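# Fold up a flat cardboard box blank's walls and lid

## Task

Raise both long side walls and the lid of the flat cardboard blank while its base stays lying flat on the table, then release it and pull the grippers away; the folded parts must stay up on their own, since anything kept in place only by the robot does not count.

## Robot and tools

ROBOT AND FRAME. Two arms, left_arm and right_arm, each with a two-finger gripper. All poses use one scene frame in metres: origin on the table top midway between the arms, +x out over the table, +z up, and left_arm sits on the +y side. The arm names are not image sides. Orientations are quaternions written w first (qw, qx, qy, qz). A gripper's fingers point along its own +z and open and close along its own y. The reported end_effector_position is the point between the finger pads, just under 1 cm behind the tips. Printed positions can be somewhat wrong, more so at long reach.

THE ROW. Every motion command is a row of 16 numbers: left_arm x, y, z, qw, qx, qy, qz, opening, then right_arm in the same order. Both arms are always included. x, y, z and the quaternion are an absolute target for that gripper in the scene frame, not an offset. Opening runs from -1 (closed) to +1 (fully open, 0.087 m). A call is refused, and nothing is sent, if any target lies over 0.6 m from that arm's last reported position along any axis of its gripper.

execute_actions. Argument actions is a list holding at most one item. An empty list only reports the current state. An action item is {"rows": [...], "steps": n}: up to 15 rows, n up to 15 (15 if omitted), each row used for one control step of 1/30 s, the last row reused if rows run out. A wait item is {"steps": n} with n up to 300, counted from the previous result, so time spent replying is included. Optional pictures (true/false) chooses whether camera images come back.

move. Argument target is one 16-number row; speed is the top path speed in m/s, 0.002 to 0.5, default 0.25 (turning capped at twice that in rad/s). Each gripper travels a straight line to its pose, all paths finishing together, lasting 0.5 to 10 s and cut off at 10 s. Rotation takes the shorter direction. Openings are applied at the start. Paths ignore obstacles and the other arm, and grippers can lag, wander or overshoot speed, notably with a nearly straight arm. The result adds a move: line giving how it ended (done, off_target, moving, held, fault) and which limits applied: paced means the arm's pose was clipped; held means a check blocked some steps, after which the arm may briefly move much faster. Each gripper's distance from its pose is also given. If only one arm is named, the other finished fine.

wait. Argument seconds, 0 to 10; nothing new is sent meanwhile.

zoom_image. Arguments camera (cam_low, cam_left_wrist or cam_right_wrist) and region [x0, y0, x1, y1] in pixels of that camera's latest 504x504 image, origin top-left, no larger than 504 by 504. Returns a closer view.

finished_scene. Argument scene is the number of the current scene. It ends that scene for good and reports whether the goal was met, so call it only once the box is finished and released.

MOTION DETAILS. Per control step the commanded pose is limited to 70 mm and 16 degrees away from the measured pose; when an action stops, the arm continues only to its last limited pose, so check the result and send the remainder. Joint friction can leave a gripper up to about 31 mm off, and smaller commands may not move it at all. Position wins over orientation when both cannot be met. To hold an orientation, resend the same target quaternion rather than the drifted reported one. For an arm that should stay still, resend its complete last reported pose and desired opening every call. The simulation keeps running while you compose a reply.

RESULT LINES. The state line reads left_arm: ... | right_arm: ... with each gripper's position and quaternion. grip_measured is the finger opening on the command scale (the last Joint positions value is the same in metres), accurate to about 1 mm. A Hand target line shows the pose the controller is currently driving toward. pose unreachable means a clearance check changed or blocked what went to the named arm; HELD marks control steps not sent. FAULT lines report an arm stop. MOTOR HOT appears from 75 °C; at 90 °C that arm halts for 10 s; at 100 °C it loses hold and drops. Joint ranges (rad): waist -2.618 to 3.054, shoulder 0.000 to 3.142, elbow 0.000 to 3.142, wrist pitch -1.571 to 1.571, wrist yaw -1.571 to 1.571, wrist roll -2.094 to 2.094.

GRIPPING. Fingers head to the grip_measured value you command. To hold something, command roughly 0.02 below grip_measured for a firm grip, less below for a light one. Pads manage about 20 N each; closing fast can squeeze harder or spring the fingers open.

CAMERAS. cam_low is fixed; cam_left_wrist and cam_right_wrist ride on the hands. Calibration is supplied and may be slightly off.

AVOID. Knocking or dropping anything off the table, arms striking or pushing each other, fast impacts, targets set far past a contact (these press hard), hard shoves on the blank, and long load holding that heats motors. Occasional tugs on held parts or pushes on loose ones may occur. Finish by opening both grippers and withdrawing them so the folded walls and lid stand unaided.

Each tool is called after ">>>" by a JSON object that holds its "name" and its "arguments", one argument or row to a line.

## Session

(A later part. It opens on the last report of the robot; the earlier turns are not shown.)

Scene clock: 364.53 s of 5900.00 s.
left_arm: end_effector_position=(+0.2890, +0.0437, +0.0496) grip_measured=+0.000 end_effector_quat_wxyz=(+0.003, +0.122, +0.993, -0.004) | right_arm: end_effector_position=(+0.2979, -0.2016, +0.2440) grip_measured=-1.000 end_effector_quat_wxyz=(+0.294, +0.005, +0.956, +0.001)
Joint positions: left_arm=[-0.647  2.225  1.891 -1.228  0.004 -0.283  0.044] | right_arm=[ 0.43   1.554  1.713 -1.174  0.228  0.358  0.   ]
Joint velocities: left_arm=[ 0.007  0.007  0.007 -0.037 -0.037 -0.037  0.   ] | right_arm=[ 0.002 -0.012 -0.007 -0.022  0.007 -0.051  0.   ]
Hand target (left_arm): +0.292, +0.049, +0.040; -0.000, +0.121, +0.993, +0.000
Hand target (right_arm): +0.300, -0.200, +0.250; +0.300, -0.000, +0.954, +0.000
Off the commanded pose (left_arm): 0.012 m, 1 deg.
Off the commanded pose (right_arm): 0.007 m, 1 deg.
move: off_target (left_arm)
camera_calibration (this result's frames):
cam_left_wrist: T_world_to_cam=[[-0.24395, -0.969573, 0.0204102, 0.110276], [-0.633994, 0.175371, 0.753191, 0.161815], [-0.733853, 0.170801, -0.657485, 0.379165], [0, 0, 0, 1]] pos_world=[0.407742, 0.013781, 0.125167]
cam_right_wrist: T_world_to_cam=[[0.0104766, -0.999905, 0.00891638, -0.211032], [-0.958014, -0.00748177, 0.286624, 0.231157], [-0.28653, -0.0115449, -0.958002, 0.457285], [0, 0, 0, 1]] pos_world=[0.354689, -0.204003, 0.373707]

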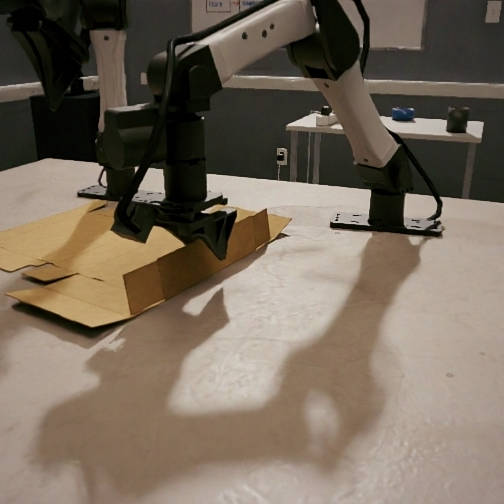

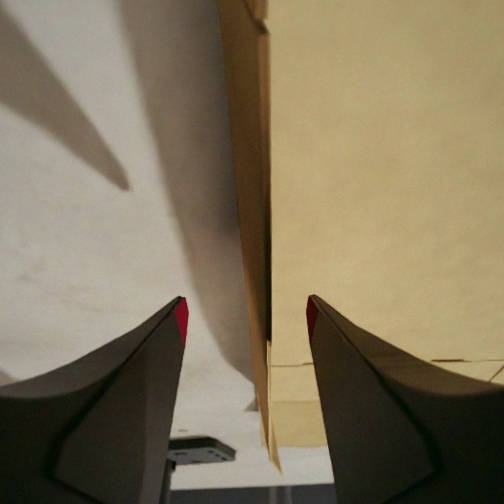

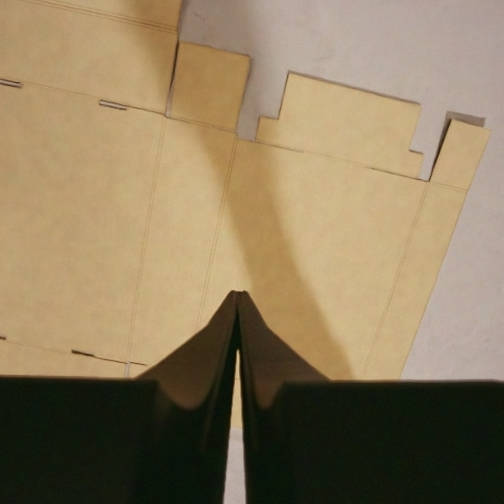

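>>> {"name": "move", "arguments": {
  "target": [0.29,0.045,0.045,0,-0.121,-0.993,0,-1,0.3,-0.2,0.25,0.3,0,0.954,0,-1]
}}

>>> {"name": "move", "arguments": {
  "target": [0.34,0.18,0.047,0,-0.121,-0.993,0,-1,0.23,-0.3,0.1,-0.093,-0.147,-0.83,-0.529,-0.2],
  "speed": 0.1
}}

>>> {"name": "move", "arguments": {
  "target": [0.34,0.18,0.047,0,-0.121,-0.993,0,-1,0.23,-0.29,0.028,-0.093,-0.147,-0.83,-0.529,-0.2],
  "speed": 0.06
}}

Scene clock: 372.93 s of 5900.00 s.
left_arm: end_effector_position=(+0.2895, +0.0439, +0.0495) grip_measured=-0.998 end_effector_quat_wxyz=(+0.004, +0.122, +0.993, -0.003) | right_arm: end_effector_position=(+0.2979, -0.2016, +0.2440) grip_measured=-1.000 end_effector_quat_wxyz=(+0.294, +0.005, +0.956, +0.001)
Joint positions: left_arm=[-0.647  2.225  1.891 -1.227  0.002 -0.283  0.   ] | right_arm=[ 0.43   1.554  1.713 -1.174  0.228  0.358  0.   ]
Joint velocities: left_arm=[ 0.002 -0.017  0.002 -0.066 -0.037 -0.007 -0.   ] | right_arm=[ 0.022 -0.012 -0.002 -0.051 -0.051 -0.022  0.   ]
Hand target (left_arm): +0.290, +0.045, +0.045; +0.000, +0.121, +0.993, +0.000
Hand target (right_arm): +0.300, -0.200, +0.250; +0.300, +0.000, +0.954, +0.000
Off the commanded pose (left_arm): 0.005 m, 1 deg.
Off the commanded pose (right_arm): 0.007 m, 1 deg.
After step 90, 4.70 s passed at rest.
move: done
camera_calibration (this result's frames):
cam_left_wrist: T_world_to_cam=[[-0.244717, -0.969416, 0.0186273, 0.110893], [-0.635728, 0.174928, 0.751832, 0.162777], [-0.732096, 0.172144, -0.659092, 0.378984], [0, 0, 0, 1]] pos_world=[0.408072, 0.013787, 0.125339]
cam_right_wrist: T_world_to_cam=[[0.0104766, -0.999905, 0.00891638, -0.211032], [-0.958014, -0.00748177, 0.286624, 0.231157], [-0.28653, -0.0115449, -0.958002, 0.457285], [0, 0, 0, 1]] pos_world=[0.354689, -0.204003, 0.373707]

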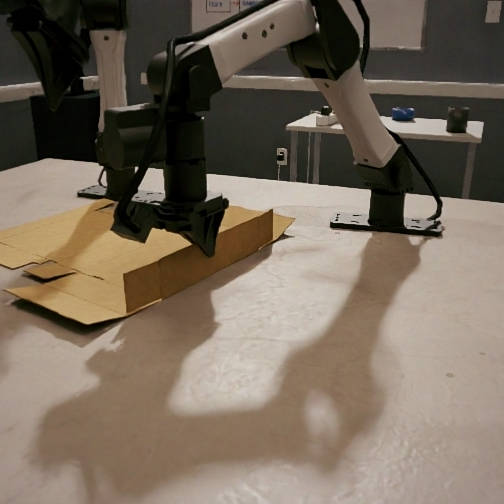

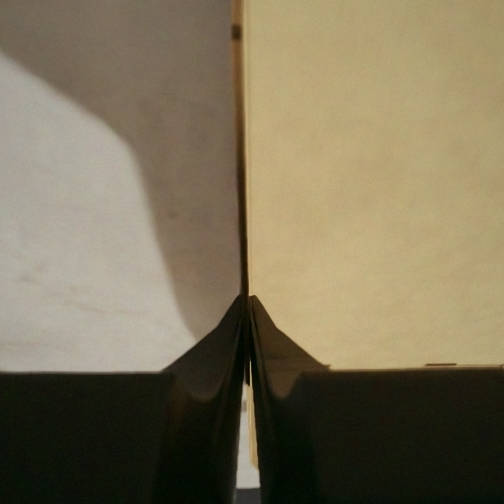

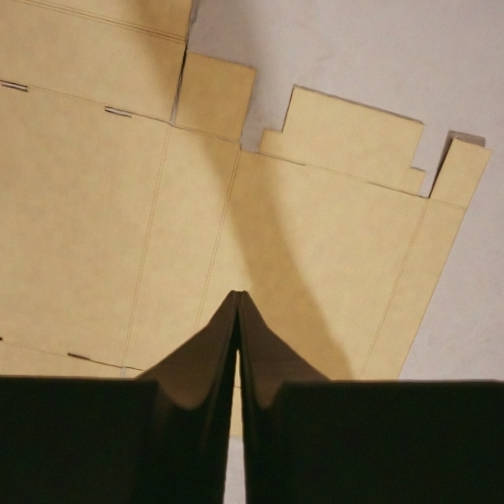

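Scene clock: 379.43 s of 5900.00 s.
left_arm: end_effector_position=(+0.3380, +0.1696, +0.0490) grip_measured=-0.998 end_effector_quat_wxyz=(+0.003, +0.120, +0.993, -0.008) | right_arm: end_effector_position=(+0.2316, -0.2960, +0.1015) grip_measured=-0.200 end_effector_quat_wxyz=(+0.100, +0.143, +0.836, +0.520)
Joint positions: left_arm=[-0.329  2.225  1.889 -1.226  0.015  0.03   0.   ] | right_arm=[-0.505  1.816  1.08  -1.158 -1.09  -0.382  0.035]
Joint velocities: left_arm=[ 0.022  0.007  0.002 -0.051  0.037  0.007  0.   ] | right_arm=[ 0.002  0.012 -0.007 -0.007 -0.007 -0.037 -0.001]
Hand target (left_arm): +0.342, +0.179, +0.047; +0.002, +0.121, +0.993, +0.002
Hand target (right_arm): +0.231, -0.297, +0.101; +0.097, +0.149, +0.831, +0.527
Off the commanded pose (left_arm): 0.011 m, 1 deg.
Off the commanded pose (right_arm): 0.005 m, 2 deg.
move: off_target (left_arm)
camera_calibration (this result's frames):
cam_left_wrist: T_world_to_cam=[[-0.240677, -0.970185, 0.0285567, 0.242929], [-0.634326, 0.179492, 0.75194, 0.170794], [-0.734646, 0.16286, -0.658613, 0.394932], [0, 0, 0, 1]] pos_world=[0.456942, 0.140711, 0.124743]
cam_right_wrist: T_world_to_cam=[[-0.111037, -0.426769, -0.897518, -0.0135818], [-0.839966, -0.442373, 0.314265, 0.0489439], [-0.531156, 0.78878, -0.309352, 0.52841], [0, 0, 0, 1]] pos_world=[0.320271, -0.400944, 0.135893]

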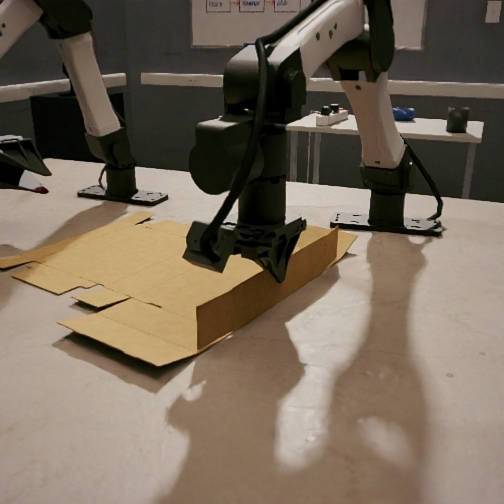

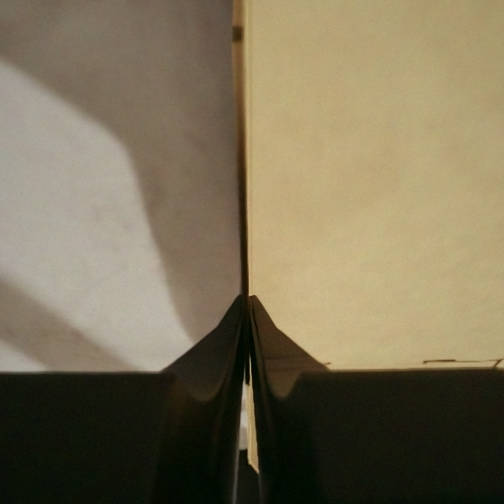

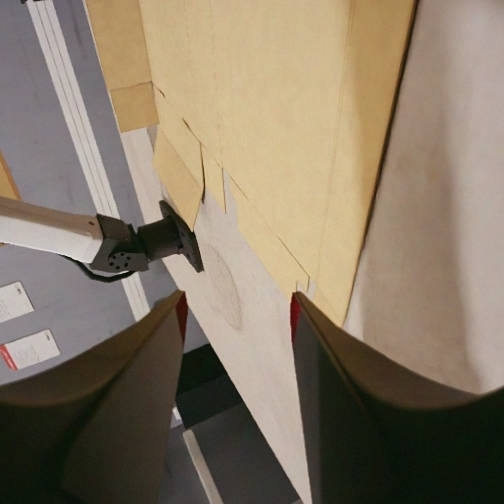

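Scene clock: 381.10 s of 5900.00 s.
left_arm: end_effector_position=(+0.3380, +0.1694, +0.0490) grip_measured=-0.998 end_effector_quat_wxyz=(+0.003, +0.121, +0.993, -0.009) | right_arm: end_effector_position=(+0.2343, -0.2965, +0.0322) grip_measured=-0.200 end_effector_quat_wxyz=(+0.103, +0.143, +0.834, +0.523)
Joint positions: left_arm=[-0.329  2.225  1.889 -1.226  0.017  0.032  0.   ] | right_arm=[-0.505  1.986  0.975 -0.878 -1.098 -0.379  0.035]
Joint velocities: left_arm=[-0.007  0.007 -0.002  0.007  0.007 -0.022 -0.002] | right_arm=[-0.002 -0.012 -0.007  0.051 -0.051 -0.037  0.   ]
Hand target (left_arm): +0.340, +0.180, +0.047; +0.000, +0.121, +0.993, +0.000
Hand target (right_arm): +0.231, -0.290, +0.029; +0.093, +0.147, +0.830, +0.529
Off the commanded pose (left_arm): 0.011 m, 1 deg.
Off the commanded pose (right_arm): 0.009 m, 1 deg.
move: off_target (left_arm)
camera_calibration (this result's frames):
cam_left_wrist: T_world_to_cam=[[-0.24253, -0.969678, 0.0300641, 0.243207], [-0.633765, 0.181824, 0.751852, 0.170223], [-0.734521, 0.163294, -0.658646, 0.394822], [0, 0, 0, 1]] pos_world=[0.456871, 0.14041, 0.124753]
cam_right_wrist: T_world_to_cam=[[-0.107892, -0.421314, -0.900474, -0.0747645], [-0.843393, -0.440761, 0.307276, 0.0742305], [-0.526354, 0.792606, -0.307779, 0.508793], [0, 0, 0, 1]] pos_world=[0.322344, -0.402054, 0.0664631]

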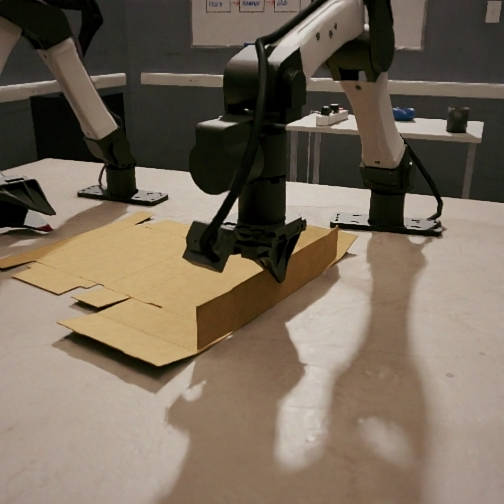

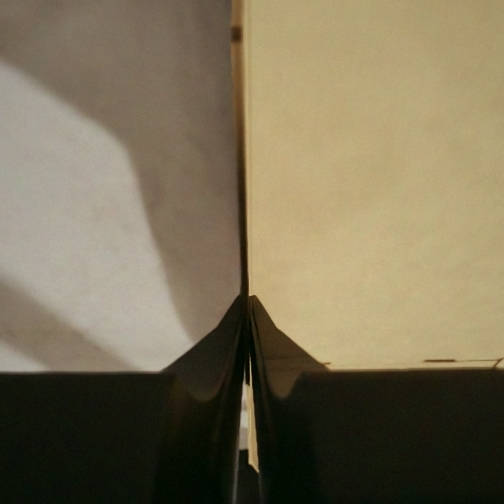

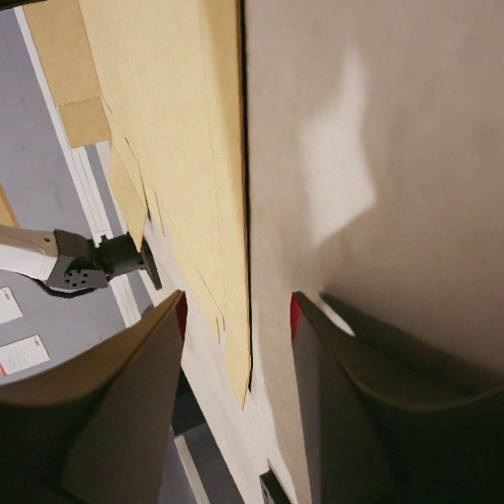

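>>> {"name": "move", "arguments": {
  "target": [0.341,0.183,0.047,0.021,-0.12,-0.978,0.173,-1,0.235,-0.285,0.022,-0.093,-0.147,-0.83,-0.529,-0.2],
  "speed": 0.06
}}

>>> {"name": "move", "arguments": {
  "target": [0.341,0.183,0.047,0.021,-0.12,-0.978,0.173,-1,0.255,-0.215,0.022,-0.093,-0.147,-0.83,-0.529,-0.2],
  "speed": 0.04
}}

Scene clock: 390.90 s of 5900.00 s.
left_arm: end_effector_position=(+0.3405, +0.1814, +0.0479) grip_measured=-0.998 end_effector_quat_wxyz=(-0.014, +0.120, +0.979, -0.164) | right_arm: end_effector_position=(+0.2434, -0.2938, +0.0293) grip_measured=-0.200 end_effector_quat_wxyz=(+0.112, +0.137, +0.836, +0.519)
Joint positions: left_arm=[-0.177  2.279  1.936 -1.28   0.327  0.195  0.   ] | right_arm=[-0.481  1.986  0.975 -0.81  -1.105 -0.33   0.035]
Joint velocities: left_arm=[-0.007 -0.007  0.007  0.007 -0.037 -0.022 -0.002] | right_arm=[-0.002 -0.012  0.007  0.037 -0.037 -0.007 -0.001]
Hand target (left_arm): +0.342, +0.183, +0.047; -0.019, +0.120, +0.978, -0.172
Hand target (right_arm): +0.235, -0.285, +0.023; +0.093, +0.147, +0.831, +0.529
Off the commanded pose (left_arm): 0.002 m, 1 deg.
Off the commanded pose (right_arm): 0.014 m, 3 deg.
After step 90, 3.73 s passed at rest.
move: off_target (right_arm)
camera_calibration (this result's frames):
cam_left_wrist: T_world_to_cam=[[-0.232193, -0.912249, 0.337472, 0.226878], [-0.578931, 0.408422, 0.705713, 0.112927], [-0.781617, -0.0315116, -0.622962, 0.443633], [0, 0, 0, 1]] pos_world=[0.464808, 0.174827, 0.120107]
cam_right_wrist: T_world_to_cam=[[-0.0886545, -0.431716, -0.897642, -0.0830482], [-0.849489, -0.437796, 0.294454, 0.0867771], [-0.520104, 0.788642, -0.327925, 0.508433], [0, 0, 0, 1]] pos_world=[0.330792, -0.398835, 0.0666287]

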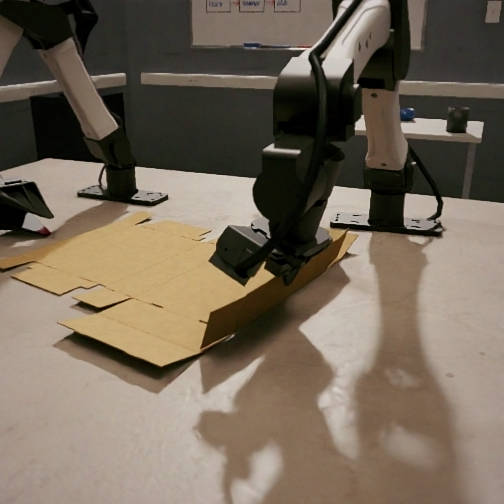

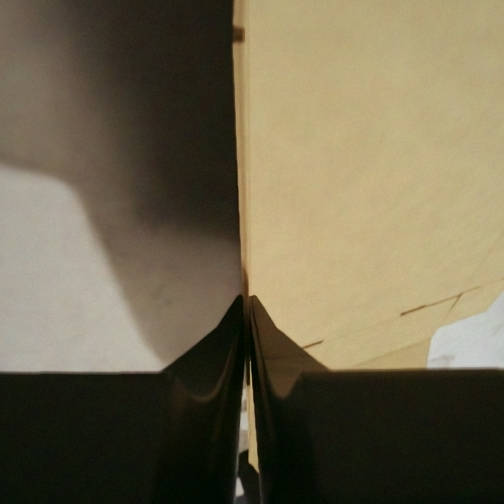

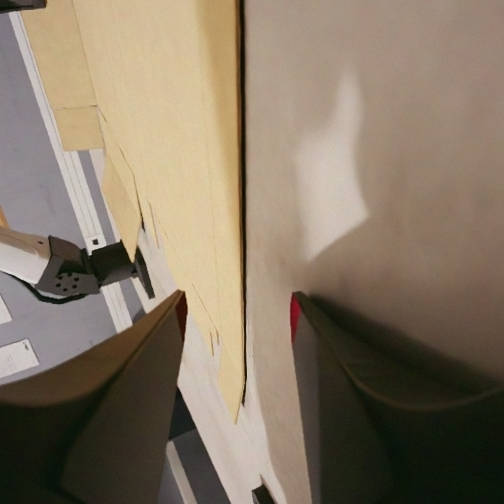

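Scene clock: 393.33 s of 5900.00 s.
left_arm: end_effector_position=(+0.3451, +0.1999, +0.0481) grip_measured=-0.997 end_effector_quat_wxyz=(-0.009, +0.118, +0.984, -0.137) | right_arm: end_effector_position=(+0.2615, -0.2283, +0.0265) grip_measured=-0.200 end_effector_quat_wxyz=(+0.095, +0.162, +0.825, +0.533)
Joint positions: left_arm=[-0.154  2.279  1.95  -1.284  0.273  0.209  0.   ] | right_arm=[-0.254  1.894  0.782 -0.244 -1.134  0.254  0.035]
Joint velocities: left_arm=[-0.007  0.002 -0.007  0.007 -0.007  0.007 -0.   ] | right_arm=[-0.002  0.017 -0.007  0.007 -0.037 -0.022  0.001]
Hand target (left_arm): +0.341, +0.183, +0.047; -0.020, +0.119, +0.978, -0.172
Hand target (right_arm): +0.255, -0.216, +0.022; +0.090, +0.145, +0.830, +0.531
Off the commanded pose (left_arm): 0.017 m, 4 deg.
Off the commanded pose (right_arm): 0.015 m, 2 deg.
move: off_target (left_arm, right_arm)
camera_calibration (this result's frames):
cam_left_wrist: T_world_to_cam=[[-0.230651, -0.930356, 0.285023, 0.250331], [-0.593435, 0.366637, 0.716528, 0.120661], [-0.771126, -0.00387499, -0.636671, 0.439498], [0, 0, 0, 1]] pos_world=[0.468252, 0.190361, 0.122008]
cam_right_wrist: T_world_to_cam=[[-0.143279, -0.388437, -0.910268, -0.0311644], [-0.845416, -0.430141, 0.316624, 0.131727], [-0.514532, 0.81492, -0.266761, 0.468207], [0, 0, 0, 1]] pos_world=[0.347807, -0.336995, 0.0548232]

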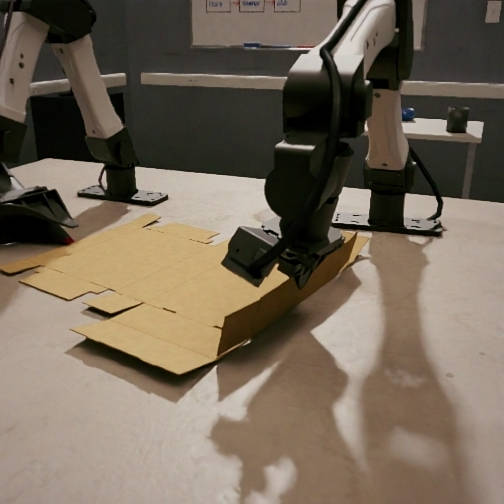

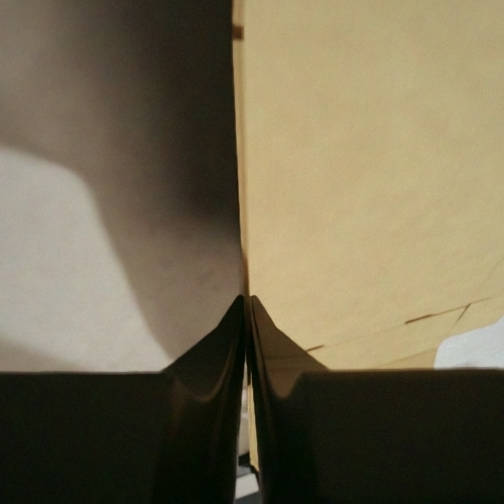

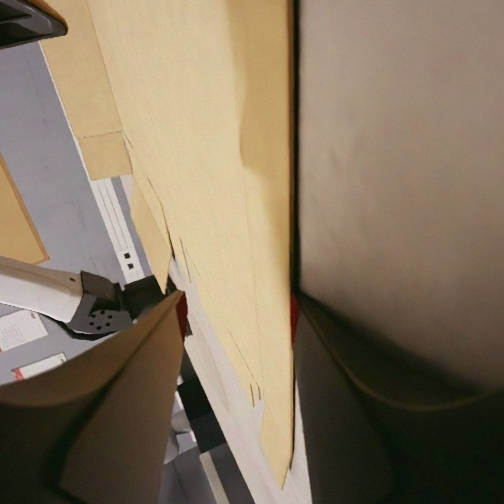

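>>> {"name": "move", "arguments": {
  "target": [0.4,0.19,0.16,0,-0.121,-0.993,0,-1,0.2,-0.32,0.12,-0.093,-0.147,-0.83,-0.529,-1],
  "speed": 0.1
}}

>>> {"name": "move", "arguments": {
  "target": [0.4,0.19,0.16,0,-0.121,-0.993,0,-1,0.11,-0.12,0.1,0.519,-0.218,0.814,0.139,-1],
  "speed": 0.2
}}

Scene clock: 405.17 s of 5900.00 s.
left_arm: end_effector_position=(+0.3975, +0.1941, +0.1392) grip_measured=-0.998 end_effector_quat_wxyz=(+0.084, +0.124, +0.989, -0.001) | right_arm: end_effector_position=(+0.1967, -0.3129, +0.1177) grip_measured=-1.000 end_effector_quat_wxyz=(+0.094, +0.150, +0.830, +0.529)
Joint positions: left_arm=[-0.261  2.393  2.557 -1.565 -0.     0.108  0.   ] | right_arm=[-0.632  1.797  1.078 -1.411 -1.047 -0.622  0.   ]
Joint velocities: left_arm=[ 0.007  0.017 -0.002 -0.037 -0.022 -0.007  0.001] | right_arm=[-0.007 -0.017 -0.002  0.051 -0.022  0.007  0.   ]
Hand target (left_arm): +0.396, +0.190, +0.159; +0.106, +0.123, +0.987, -0.002
Hand target (right_arm): +0.199, -0.318, +0.119; +0.096, +0.149, +0.831, +0.527
Off the commanded pose (left_arm): 0.021 m, 10 deg.
Off the commanded pose (right_arm): 0.008 m, 0 deg.
joint sent to its limit (left arm) — the command would take joint 4 (wrist pitch) past its lower limit, so that joint was sent only as far as its limit.
After step 90, 6.73 s passed at rest.
move: off_target (left_arm)
camera_calibration (this result's frames):
cam_left_wrist: T_world_to_cam=[[-0.250096, -0.968208, -0.00509044, 0.286474], [-0.745823, 0.189294, 0.638682, 0.194472], [-0.617414, 0.163528, -0.769454, 0.462716], [0, 0, 0, 1]] pos_world=[0.502376, 0.164887, 0.233291]
cam_right_wrist: T_world_to_cam=[[-0.126389, -0.405362, -0.905377, 0.000433772], [-0.837529, -0.445481, 0.316372, 0.00532664], [-0.531574, 0.798266, -0.283199, 0.528158], [0, 0, 0, 1]] pos_world=[0.285271, -0.419061, 0.148281]

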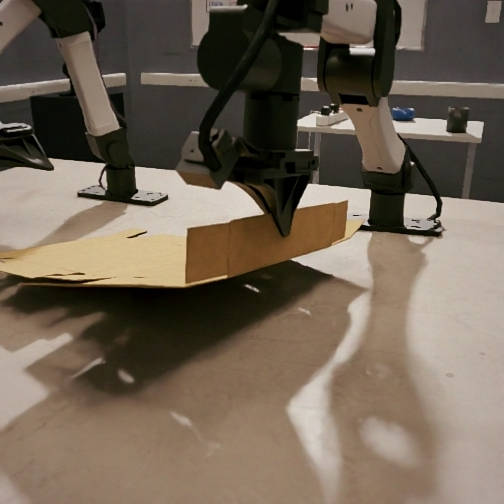

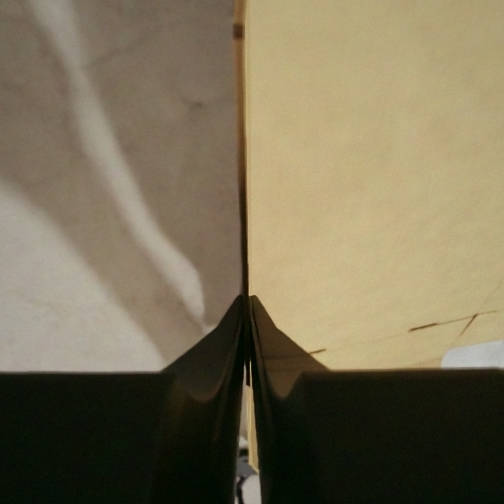

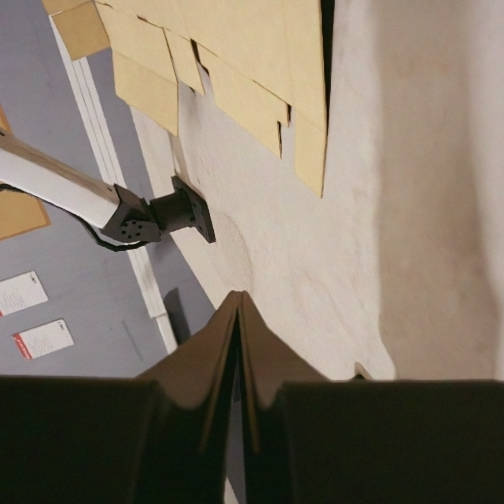

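Scene clock: 409.40 s of 5900.00 s.
left_arm: end_effector_position=(+0.3991, +0.1944, +0.1425) grip_measured=-0.998 end_effector_quat_wxyz=(+0.090, +0.124, +0.988, +0.000) | right_arm: end_effector_position=(+0.1135, -0.1233, +0.0993) grip_measured=-1.000 end_effector_quat_wxyz=(+0.514, -0.220, +0.816, +0.146)
Joint positions: left_arm=[-0.261  2.393  2.571 -1.568 -0.003  0.108  0.   ] | right_arm=[ 1.405  0.656  0.339 -0.303  0.743  0.464  0.   ]
Joint velocities: left_arm=[-0.012 -0.007  0.002  0.007  0.081 -0.037 -0.001] | right_arm=[-0.002 -0.002 -0.002 -0.007 -0.037  0.037  0.   ]
Hand target (left_arm): +0.399, +0.190, +0.159; +0.110, +0.122, +0.986, -0.001
Hand target (right_arm): +0.112, -0.121, +0.096; +0.514, -0.221, +0.816, +0.146
Off the commanded pose (left_arm): 0.018 m, 10 deg.
Off the commanded pose (right_arm): 0.005 m, 1 deg.
joint sent to its limit (left arm) — the command would take joint 4 (wrist pitch) past its lower limit, so that joint was sent only as far as its limit.
move: off_target (left_arm)
camera_calibration (this result's frames):
cam_left_wrist: T_world_to_cam=[[-0.249495, -0.968331, -0.00938527, 0.287594], [-0.753618, 0.188069, 0.629833, 0.198125], [-0.608122, 0.164213, -0.776674, 0.463404], [0, 0, 0, 1]] pos_world=[0.50287, 0.165127, 0.237827]
cam_right_wrist: T_world_to_cam=[[0.519019, -0.8547, 0.0103952, -0.169421], [-0.828653, -0.506111, -0.239137, 0.072593], [0.209651, 0.115503, -0.97093, 0.227396], [0, 0, 0, 1]] pos_world=[0.100413, -0.134329, 0.239906]

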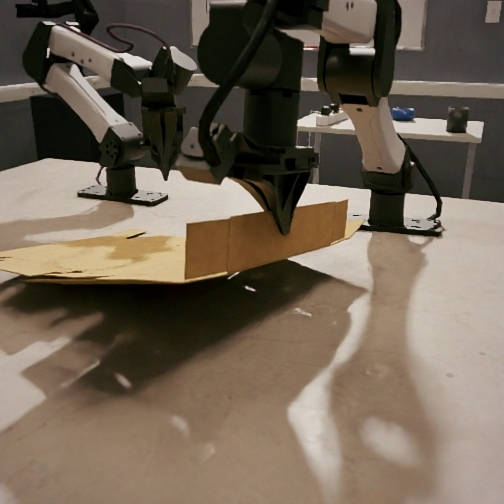

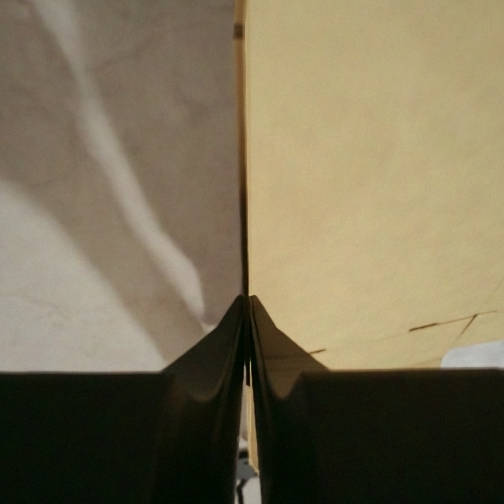

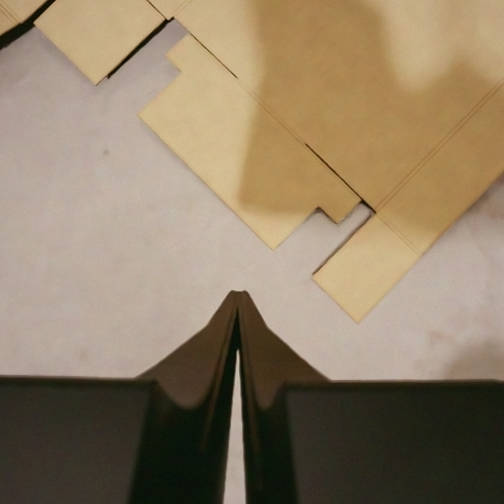

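>>> {"name": "move", "arguments": {
  "target": [0.399,0.194,0.145,-0.09,-0.124,-0.988,0,-1,0.3,-0.32,0.12,-0.093,-0.147,-0.83,-0.529,-0.2],
  "speed": 0.2
}}

>>> {"name": "move", "arguments": {
  "target": [0.399,0.194,0.145,-0.09,-0.124,-0.988,0,-1,0.34,-0.3,0.028,-0.093,-0.147,-0.83,-0.529,-0.2],
  "speed": 0.08
}}

Scene clock: 418.87 s of 5900.00 s.
left_arm: end_effector_position=(+0.3991, +0.1944, +0.1425) grip_measured=-0.998 end_effector_quat_wxyz=(+0.090, +0.124, +0.988, +0.000) | right_arm: end_effector_position=(+0.2928, -0.3171, +0.1233) grip_measured=-0.200 end_effector_quat_wxyz=(+0.097, +0.148, +0.832, +0.525)
Joint positions: left_arm=[-0.261  2.393  2.571 -1.568 -0.003  0.108  0.   ] | right_arm=[-0.472  1.994  1.415 -1.263 -1.109 -0.308  0.035]
Joint velocities: left_arm=[-0.007 -0.002 -0.007 -0.007  0.007 -0.022  0.001] | right_arm=[-0.017  0.007  0.022 -0.066 -0.022 -0.037  0.   ]
Hand target (left_arm): +0.399, +0.194, +0.145; +0.091, +0.124, +0.988, -0.000
Hand target (right_arm): +0.297, -0.321, +0.125; +0.101, +0.148, +0.830, +0.528
Off the commanded pose (left_arm): 0.003 m, 0 deg.
Off the commanded pose (right_arm): 0.009 m, 1 deg.
joint sent to its limit (left arm) — the command would take joint 4 (wrist pitch) past its lower limit, so that joint was sent only as far as its limit.
After step 90, 2.30 s passed at rest.
move: done
camera_calibration (this result's frames):
cam_left_wrist: T_world_to_cam=[[-0.249495, -0.968331, -0.00938527, 0.287594], [-0.753618, 0.188069, 0.629833, 0.198125], [-0.608122, 0.164213, -0.776674, 0.463404], [0, 0, 0, 1]] pos_world=[0.50287, 0.165127, 0.237827]
cam_right_wrist: T_world_to_cam=[[-0.12092, -0.413607, -0.90239, 0.0114436], [-0.839346, -0.442742, 0.315402, 0.0836813], [-0.529979, 0.795555, -0.293623, 0.584118], [0, 0, 0, 1]] pos_world=[0.381191, -0.422916, 0.155444]

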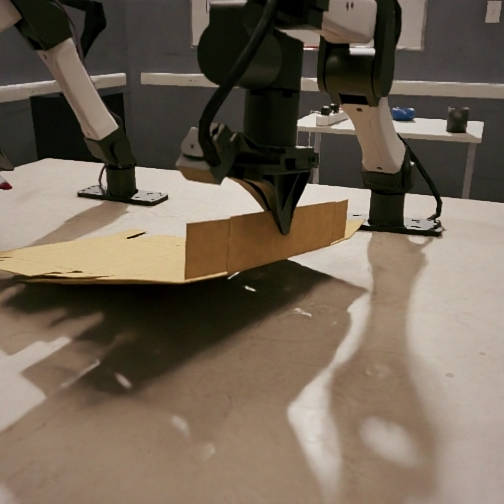

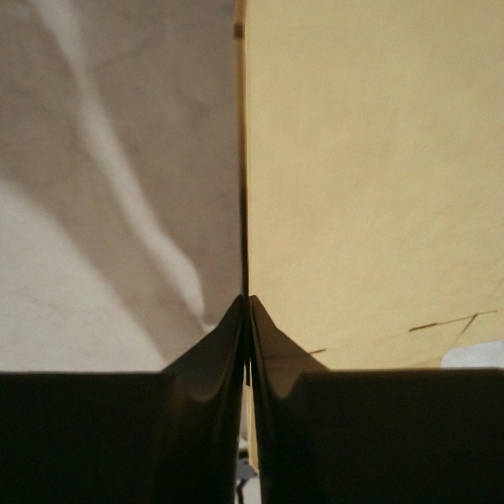

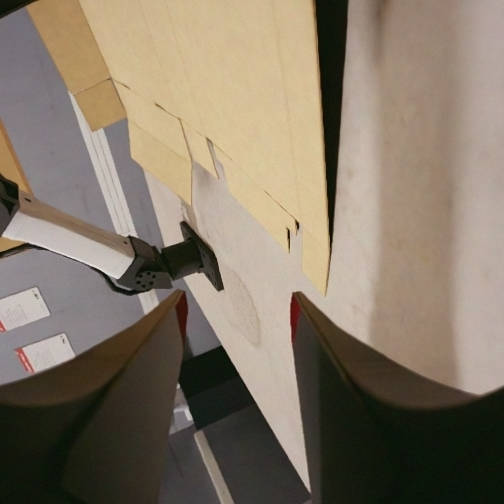

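Scene clock: 420.70 s of 5900.00 s.
left_arm: end_effector_position=(+0.3991, +0.1944, +0.1425) grip_measured=-0.998 end_effector_quat_wxyz=(+0.090, +0.124, +0.988, +0.000) | right_arm: end_effector_position=(+0.3422, -0.3066, +0.0323) grip_measured=-0.200 end_effector_quat_wxyz=(+0.098, +0.145, +0.833, +0.525)
Joint positions: left_arm=[-0.261  2.393  2.571 -1.568 -0.003  0.108  0.   ] | right_arm=[-0.388  2.238  1.415 -0.848 -1.124 -0.125  0.035]
Joint velocities: left_arm=[-0.007 -0.002 -0.007 -0.051 -0.007 -0.051  0.   ] | right_arm=[ 0.002 -0.017 -0.002  0.037 -0.066 -0.007  0.   ]
Hand target (left_arm): +0.399, +0.194, +0.145; +0.091, +0.124, +0.988, -0.000
Hand target (right_arm): +0.341, -0.301, +0.029; +0.092, +0.146, +0.830, +0.530
Off the commanded pose (left_arm): 0.003 m, 0 deg.
Off the commanded pose (right_arm): 0.008 m, 1 deg.
joint sent to its limit (left arm) — the command would take joint 4 (wrist pitch) past its lower limit, so that joint was sent only as far as its limit.
move: done
camera_calibration (this result's frames):
cam_left_wrist: T_world_to_cam=[[-0.249495, -0.968331, -0.00938527, 0.287594], [-0.753618, 0.188069, 0.629833, 0.198125], [-0.608122, 0.164213, -0.776674, 0.463404], [0, 0, 0, 1]] pos_world=[0.50287, 0.165127, 0.237827]
cam_right_wrist: T_world_to_cam=[[-0.114917, -0.416237, -0.901965, -0.0632605], [-0.839802, -0.444272, 0.312018, 0.15834], [-0.530592, 0.793328, -0.298502, 0.574932], [0, 0, 0, 1]] pos_world=[0.430758, -0.412095, 0.0651544]

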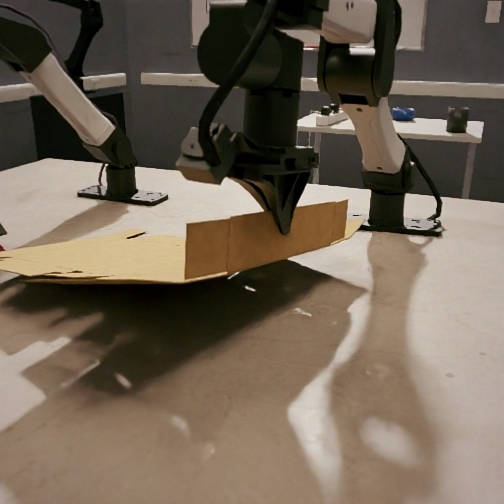

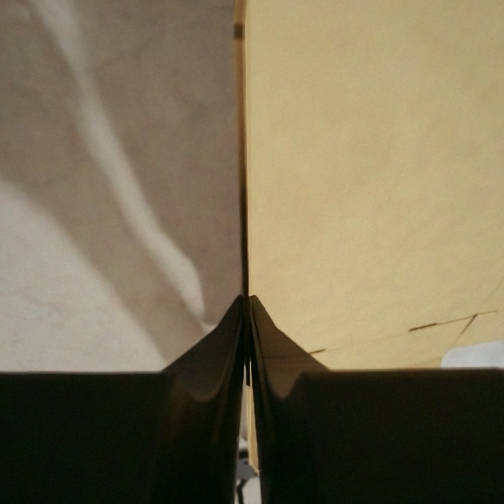

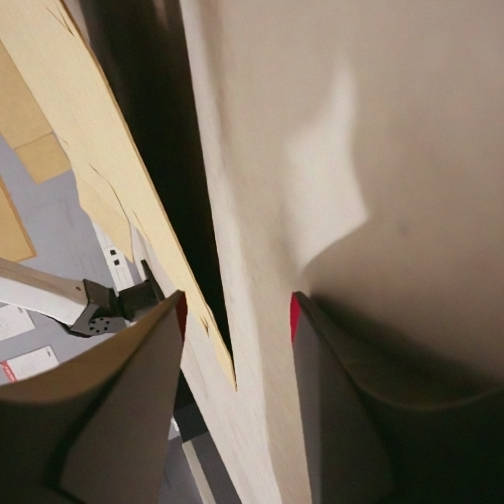

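>>> {"name": "move", "arguments": {
  "target": [0.399,0.194,0.145,-0.09,-0.124,-0.988,0,-1,0.36,-0.18,0.022,-0.093,-0.147,-0.83,-0.529,-1],
  "speed": 0.06
}}

>>> {"name": "move", "arguments": {
  "target": [0.37,0.19,0.05,0,-0.121,-0.993,0,-1,0.33,-0.17,0.03,-0.093,-0.147,-0.83,-0.529,-1],
  "speed": 0.06
}}

>>> {"name": "move", "arguments": {
  "target": [0.37,0.19,0.05,0,-0.121,-0.993,0,-0.2,0.33,-0.17,0.03,-0.093,-0.147,-0.83,-0.529,-1]
}}

>>> {"name": "move", "arguments": {
  "target": [0.36,0.17,0.13,0,-0.121,-0.993,0,-0.2,0.33,-0.17,0.03,-0.093,-0.147,-0.83,-0.529,-1],
  "speed": 0.12
}}

Scene clock: 431.57 s of 5900.00 s.
left_arm: end_effector_position=(+0.3994, +0.2070, +0.1430) grip_measured=-0.997 end_effector_quat_wxyz=(+0.088, +0.118, +0.989, +0.029) | right_arm: end_effector_position=(+0.3640, -0.1896, +0.0149) grip_measured=-1.000 end_effector_quat_wxyz=(+0.090, +0.152, +0.832, +0.526)
Joint positions: left_arm=[-0.255  2.393  2.571 -1.573 -0.06   0.108  0.   ] | right_arm=[-0.077  2.158  1.136 -0.062 -1.063  0.555  0.   ]
Joint velocities: left_arm=[-0.017 -0.007  0.002 -0.022 -0.007  0.007 -0.001] | right_arm=[ 0.007  0.012 -0.017  0.051 -0.081 -0.051  0.   ]
Hand target (left_arm): +0.399, +0.194, +0.145; +0.091, +0.124, +0.988, +0.001
Hand target (right_arm): +0.361, -0.181, +0.022; +0.090, +0.145, +0.831, +0.530
Off the commanded pose (left_arm): 0.013 m, 3 deg.
Off the commanded pose (right_arm): 0.013 m, 1 deg.
After step 90, 5.37 s passed at rest.
move: off_target (left_arm, right_arm)
camera_calibration (this result's frames):
cam_left_wrist: T_world_to_cam=[[-0.234092, -0.970076, -0.0644486, 0.301965], [-0.758005, 0.140602, 0.636915, 0.206229], [-0.608794, 0.197949, -0.768236, 0.454041], [0, 0, 0, 1]] pos_world=[0.503428, 0.174056, 0.236922]
cam_right_wrist: T_world_to_cam=[[-0.134991, -0.409001, -0.902494, -0.0190595], [-0.834316, -0.444422, 0.3262, 0.231771], [-0.534505, 0.796999, -0.281243, 0.490339], [0, 0, 0, 1]] pos_world=[0.452886, -0.295591, 0.0450997]

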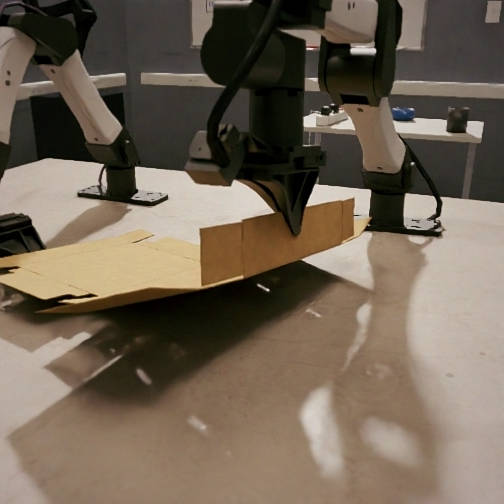

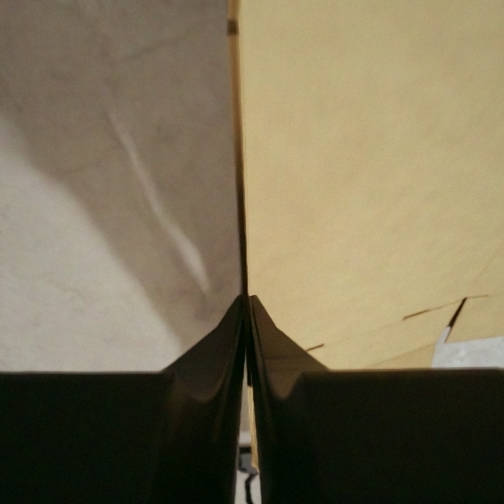

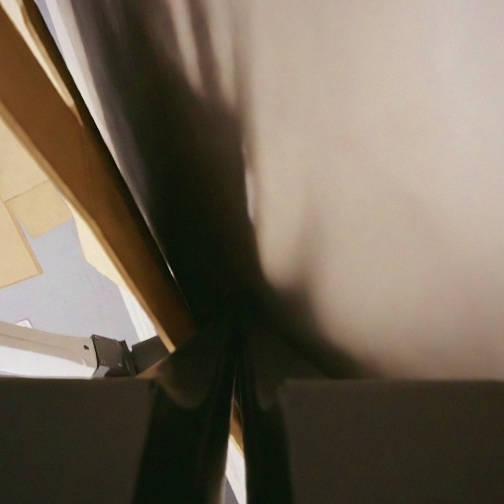

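Scene clock: 433.53 s of 5900.00 s.
left_arm: end_effector_position=(+0.3819, +0.2176, +0.0540) grip_measured=-0.992 end_effector_quat_wxyz=(+0.009, +0.113, +0.992, +0.055) | right_arm: end_effector_position=(+0.3361, -0.1826, +0.0230) grip_measured=-1.000 end_effector_quat_wxyz=(+0.096, +0.161, +0.832, +0.523)
Joint positions: left_arm=[-0.255  2.393  2.191 -1.353 -0.11   0.092  0.   ] | right_arm=[-0.064  2.041  0.971  0.036 -1.039  0.614  0.   ]
Joint velocities: left_arm=[ 0.002  0.007  0.007 -0.037  0.037  0.022  0.001] | right_arm=[-0.007  0.017 -0.012  0.022 -0.066  0.051  0.   ]
Hand target (left_arm): +0.372, +0.191, +0.051; -0.002, +0.120, +0.993, +0.002
Hand target (right_arm): +0.330, -0.170, +0.029; +0.092, +0.147, +0.831, +0.529
Off the commanded pose (left_arm): 0.030 m, 6 deg.
Off the commanded pose (right_arm): 0.016 m, 2 deg.
move: off_target (left_arm, right_arm)
camera_calibration (this result's frames):
cam_left_wrist: T_world_to_cam=[[-0.226162, -0.9692, -0.0974774, 0.300972], [-0.655661, 0.0774586, 0.751072, 0.216641], [-0.720388, 0.233776, -0.652985, 0.40149], [0, 0, 0, 1]] pos_world=[0.49934, 0.181063, 0.128793]
cam_right_wrist: T_world_to_cam=[[-0.144816, -0.411281, -0.899931, -0.00983034], [-0.844107, -0.423187, 0.329235, 0.216107], [-0.516248, 0.807317, -0.285881, 0.468062], [0, 0, 0, 1]] pos_world=[0.42263, -0.290464, 0.0538133]

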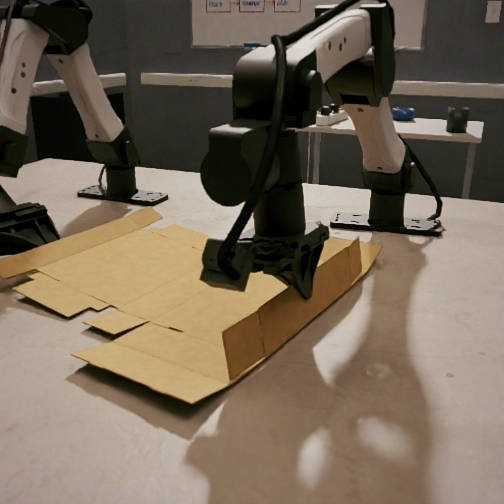

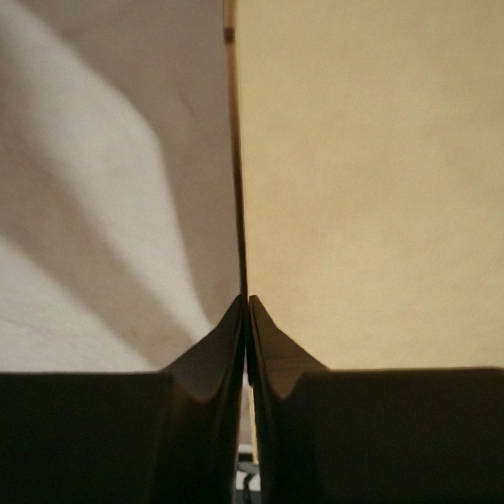

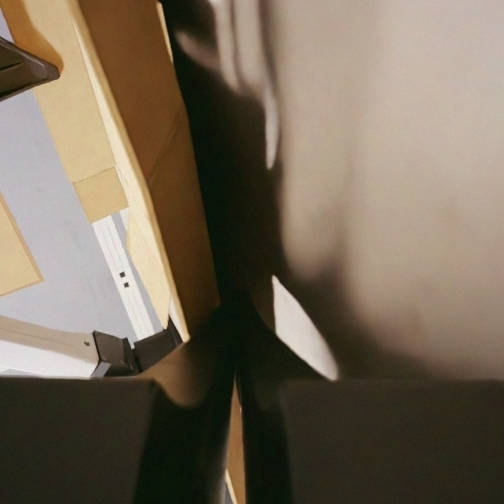

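Scene clock: 434.30 s of 5900.00 s.
left_arm: end_effector_position=(+0.3741, +0.2036, +0.0475) grip_measured=-0.200 end_effector_quat_wxyz=(-0.004, +0.117, +0.993, +0.020) | right_arm: end_effector_position=(+0.3338, -0.1750, +0.0231) grip_measured=-1.000 end_effector_quat_wxyz=(+0.090, +0.155, +0.833, +0.523)
Joint positions: left_arm=[-0.261  2.393  2.166 -1.352 -0.039  0.092  0.035] | right_arm=[-0.043  2.041  0.971  0.039 -1.038  0.62   0.   ]
Joint velocities: left_arm=[-0.002 -0.002 -0.012 -0.007 -0.081 -0.066  0.   ] | right_arm=[ 0.002  0.007  0.002 -0.007  0.022 -0.022  0.   ]
Hand target (left_arm): +0.370, +0.190, +0.050; -0.001, +0.121, +0.993, -0.000
Hand target (right_arm): +0.330, -0.170, +0.030; +0.093, +0.147, +0.831, +0.529
Off the commanded pose (left_arm): 0.014 m, 2 deg.
Off the commanded pose (right_arm): 0.009 m, 1 deg.
move: off_target (left_arm)
camera_calibration (this result's frames):
cam_left_wrist: T_world_to_cam=[[-0.234024, -0.971927, -0.0243157, 0.285072], [-0.629205, 0.132341, 0.765889, 0.195749], [-0.74117, 0.194536, -0.642513, 0.410102], [0, 0, 0, 1]] pos_world=[0.493835, 0.171383, 0.120506]
cam_right_wrist: T_world_to_cam=[[-0.13989, -0.413365, -0.899756, -0.00893893], [-0.835707, -0.438071, 0.331191, 0.211835], [-0.53106, 0.798263, -0.28417, 0.46406], [0, 0, 0, 1]] pos_world=[0.422225, -0.281338, 0.0536713]

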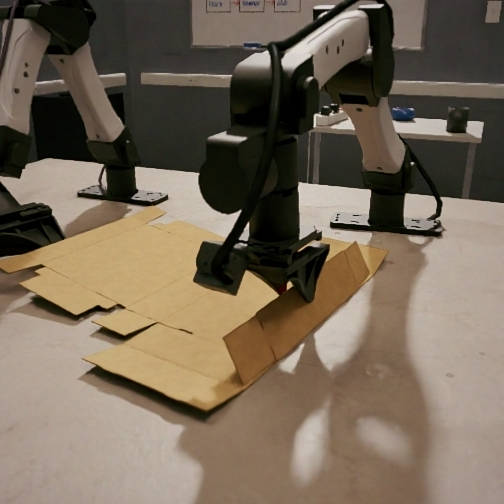

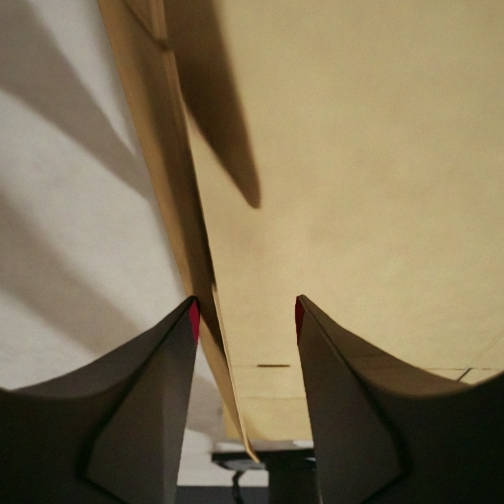

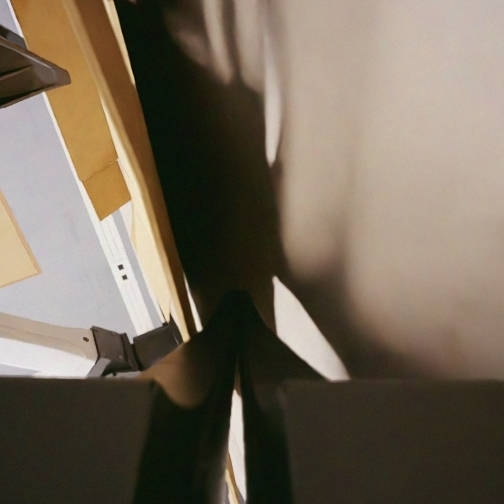

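Scene clock: 435.47 s of 5900.00 s.
left_arm: end_effector_position=(+0.3606, +0.1825, +0.1165) grip_measured=-0.200 end_effector_quat_wxyz=(+0.013, +0.123, +0.992, +0.014) | right_arm: end_effector_position=(+0.3341, -0.1750, +0.0233) grip_measured=-1.000 end_effector_quat_wxyz=(+0.091, +0.154, +0.833, +0.523)
Joint positions: left_arm=[-0.309  2.336  2.348 -1.558 -0.03   0.056  0.035] | right_arm=[-0.043  2.041  0.971  0.041 -1.038  0.62   0.   ]
Joint velocities: left_arm=[ 0.002 -0.022 -0.002  0.007  0.037 -0.007  0.   ] | right_arm=[-0.002 -0.022 -0.002 -0.037 -0.051 -0.081  0.   ]
Hand target (left_arm): +0.357, +0.171, +0.129; +0.022, +0.122, +0.992, -0.002
Hand target (right_arm): +0.330, -0.170, +0.030; +0.093, +0.147, +0.831, +0.529
Off the commanded pose (left_arm): 0.018 m, 2 deg.
Off the commanded pose (right_arm): 0.009 m, 1 deg.
joint sent to its limit (left arm) — the command would take joint 4 (wrist pitch) past its lower limit, so that joint was sent only as far as its limit.
move: off_target (left_arm)
camera_calibration (this result's frames):
cam_left_wrist: T_world_to_cam=[[-0.245632, -0.969197, -0.0179491, 0.266021], [-0.652171, 0.15153, 0.742773, 0.14462], [-0.717174, 0.194155, -0.669302, 0.443114], [0, 0, 0, 1]] pos_world=[0.47745, 0.14988, 0.193932]
cam_right_wrist: T_world_to_cam=[[-0.138193, -0.413359, -0.900021, -0.00935539], [-0.836428, -0.437926, 0.329558, 0.212364], [-0.530368, 0.798345, -0.285227, 0.464082], [0, 0, 0, 1]] pos_world=[0.422469, -0.281365, 0.0539621]

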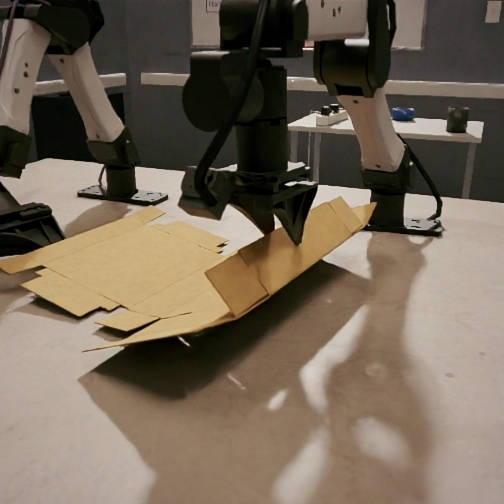

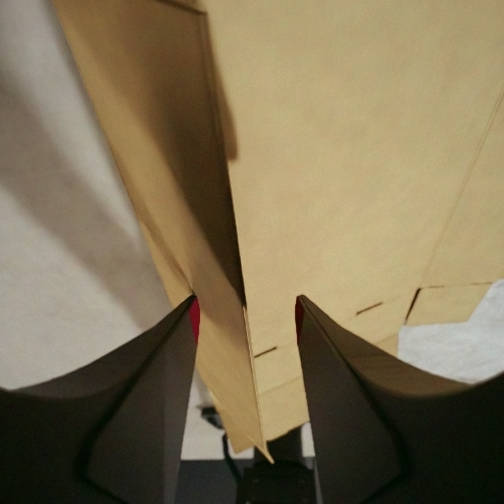

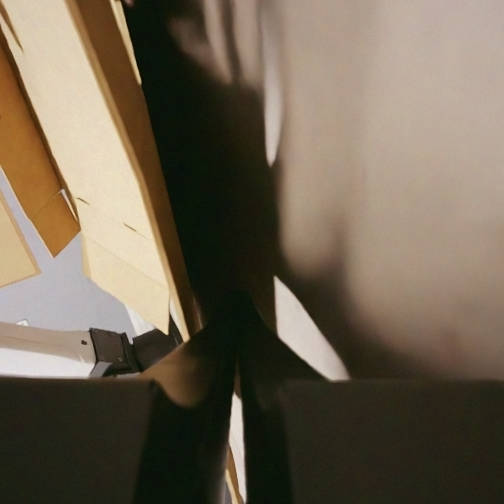

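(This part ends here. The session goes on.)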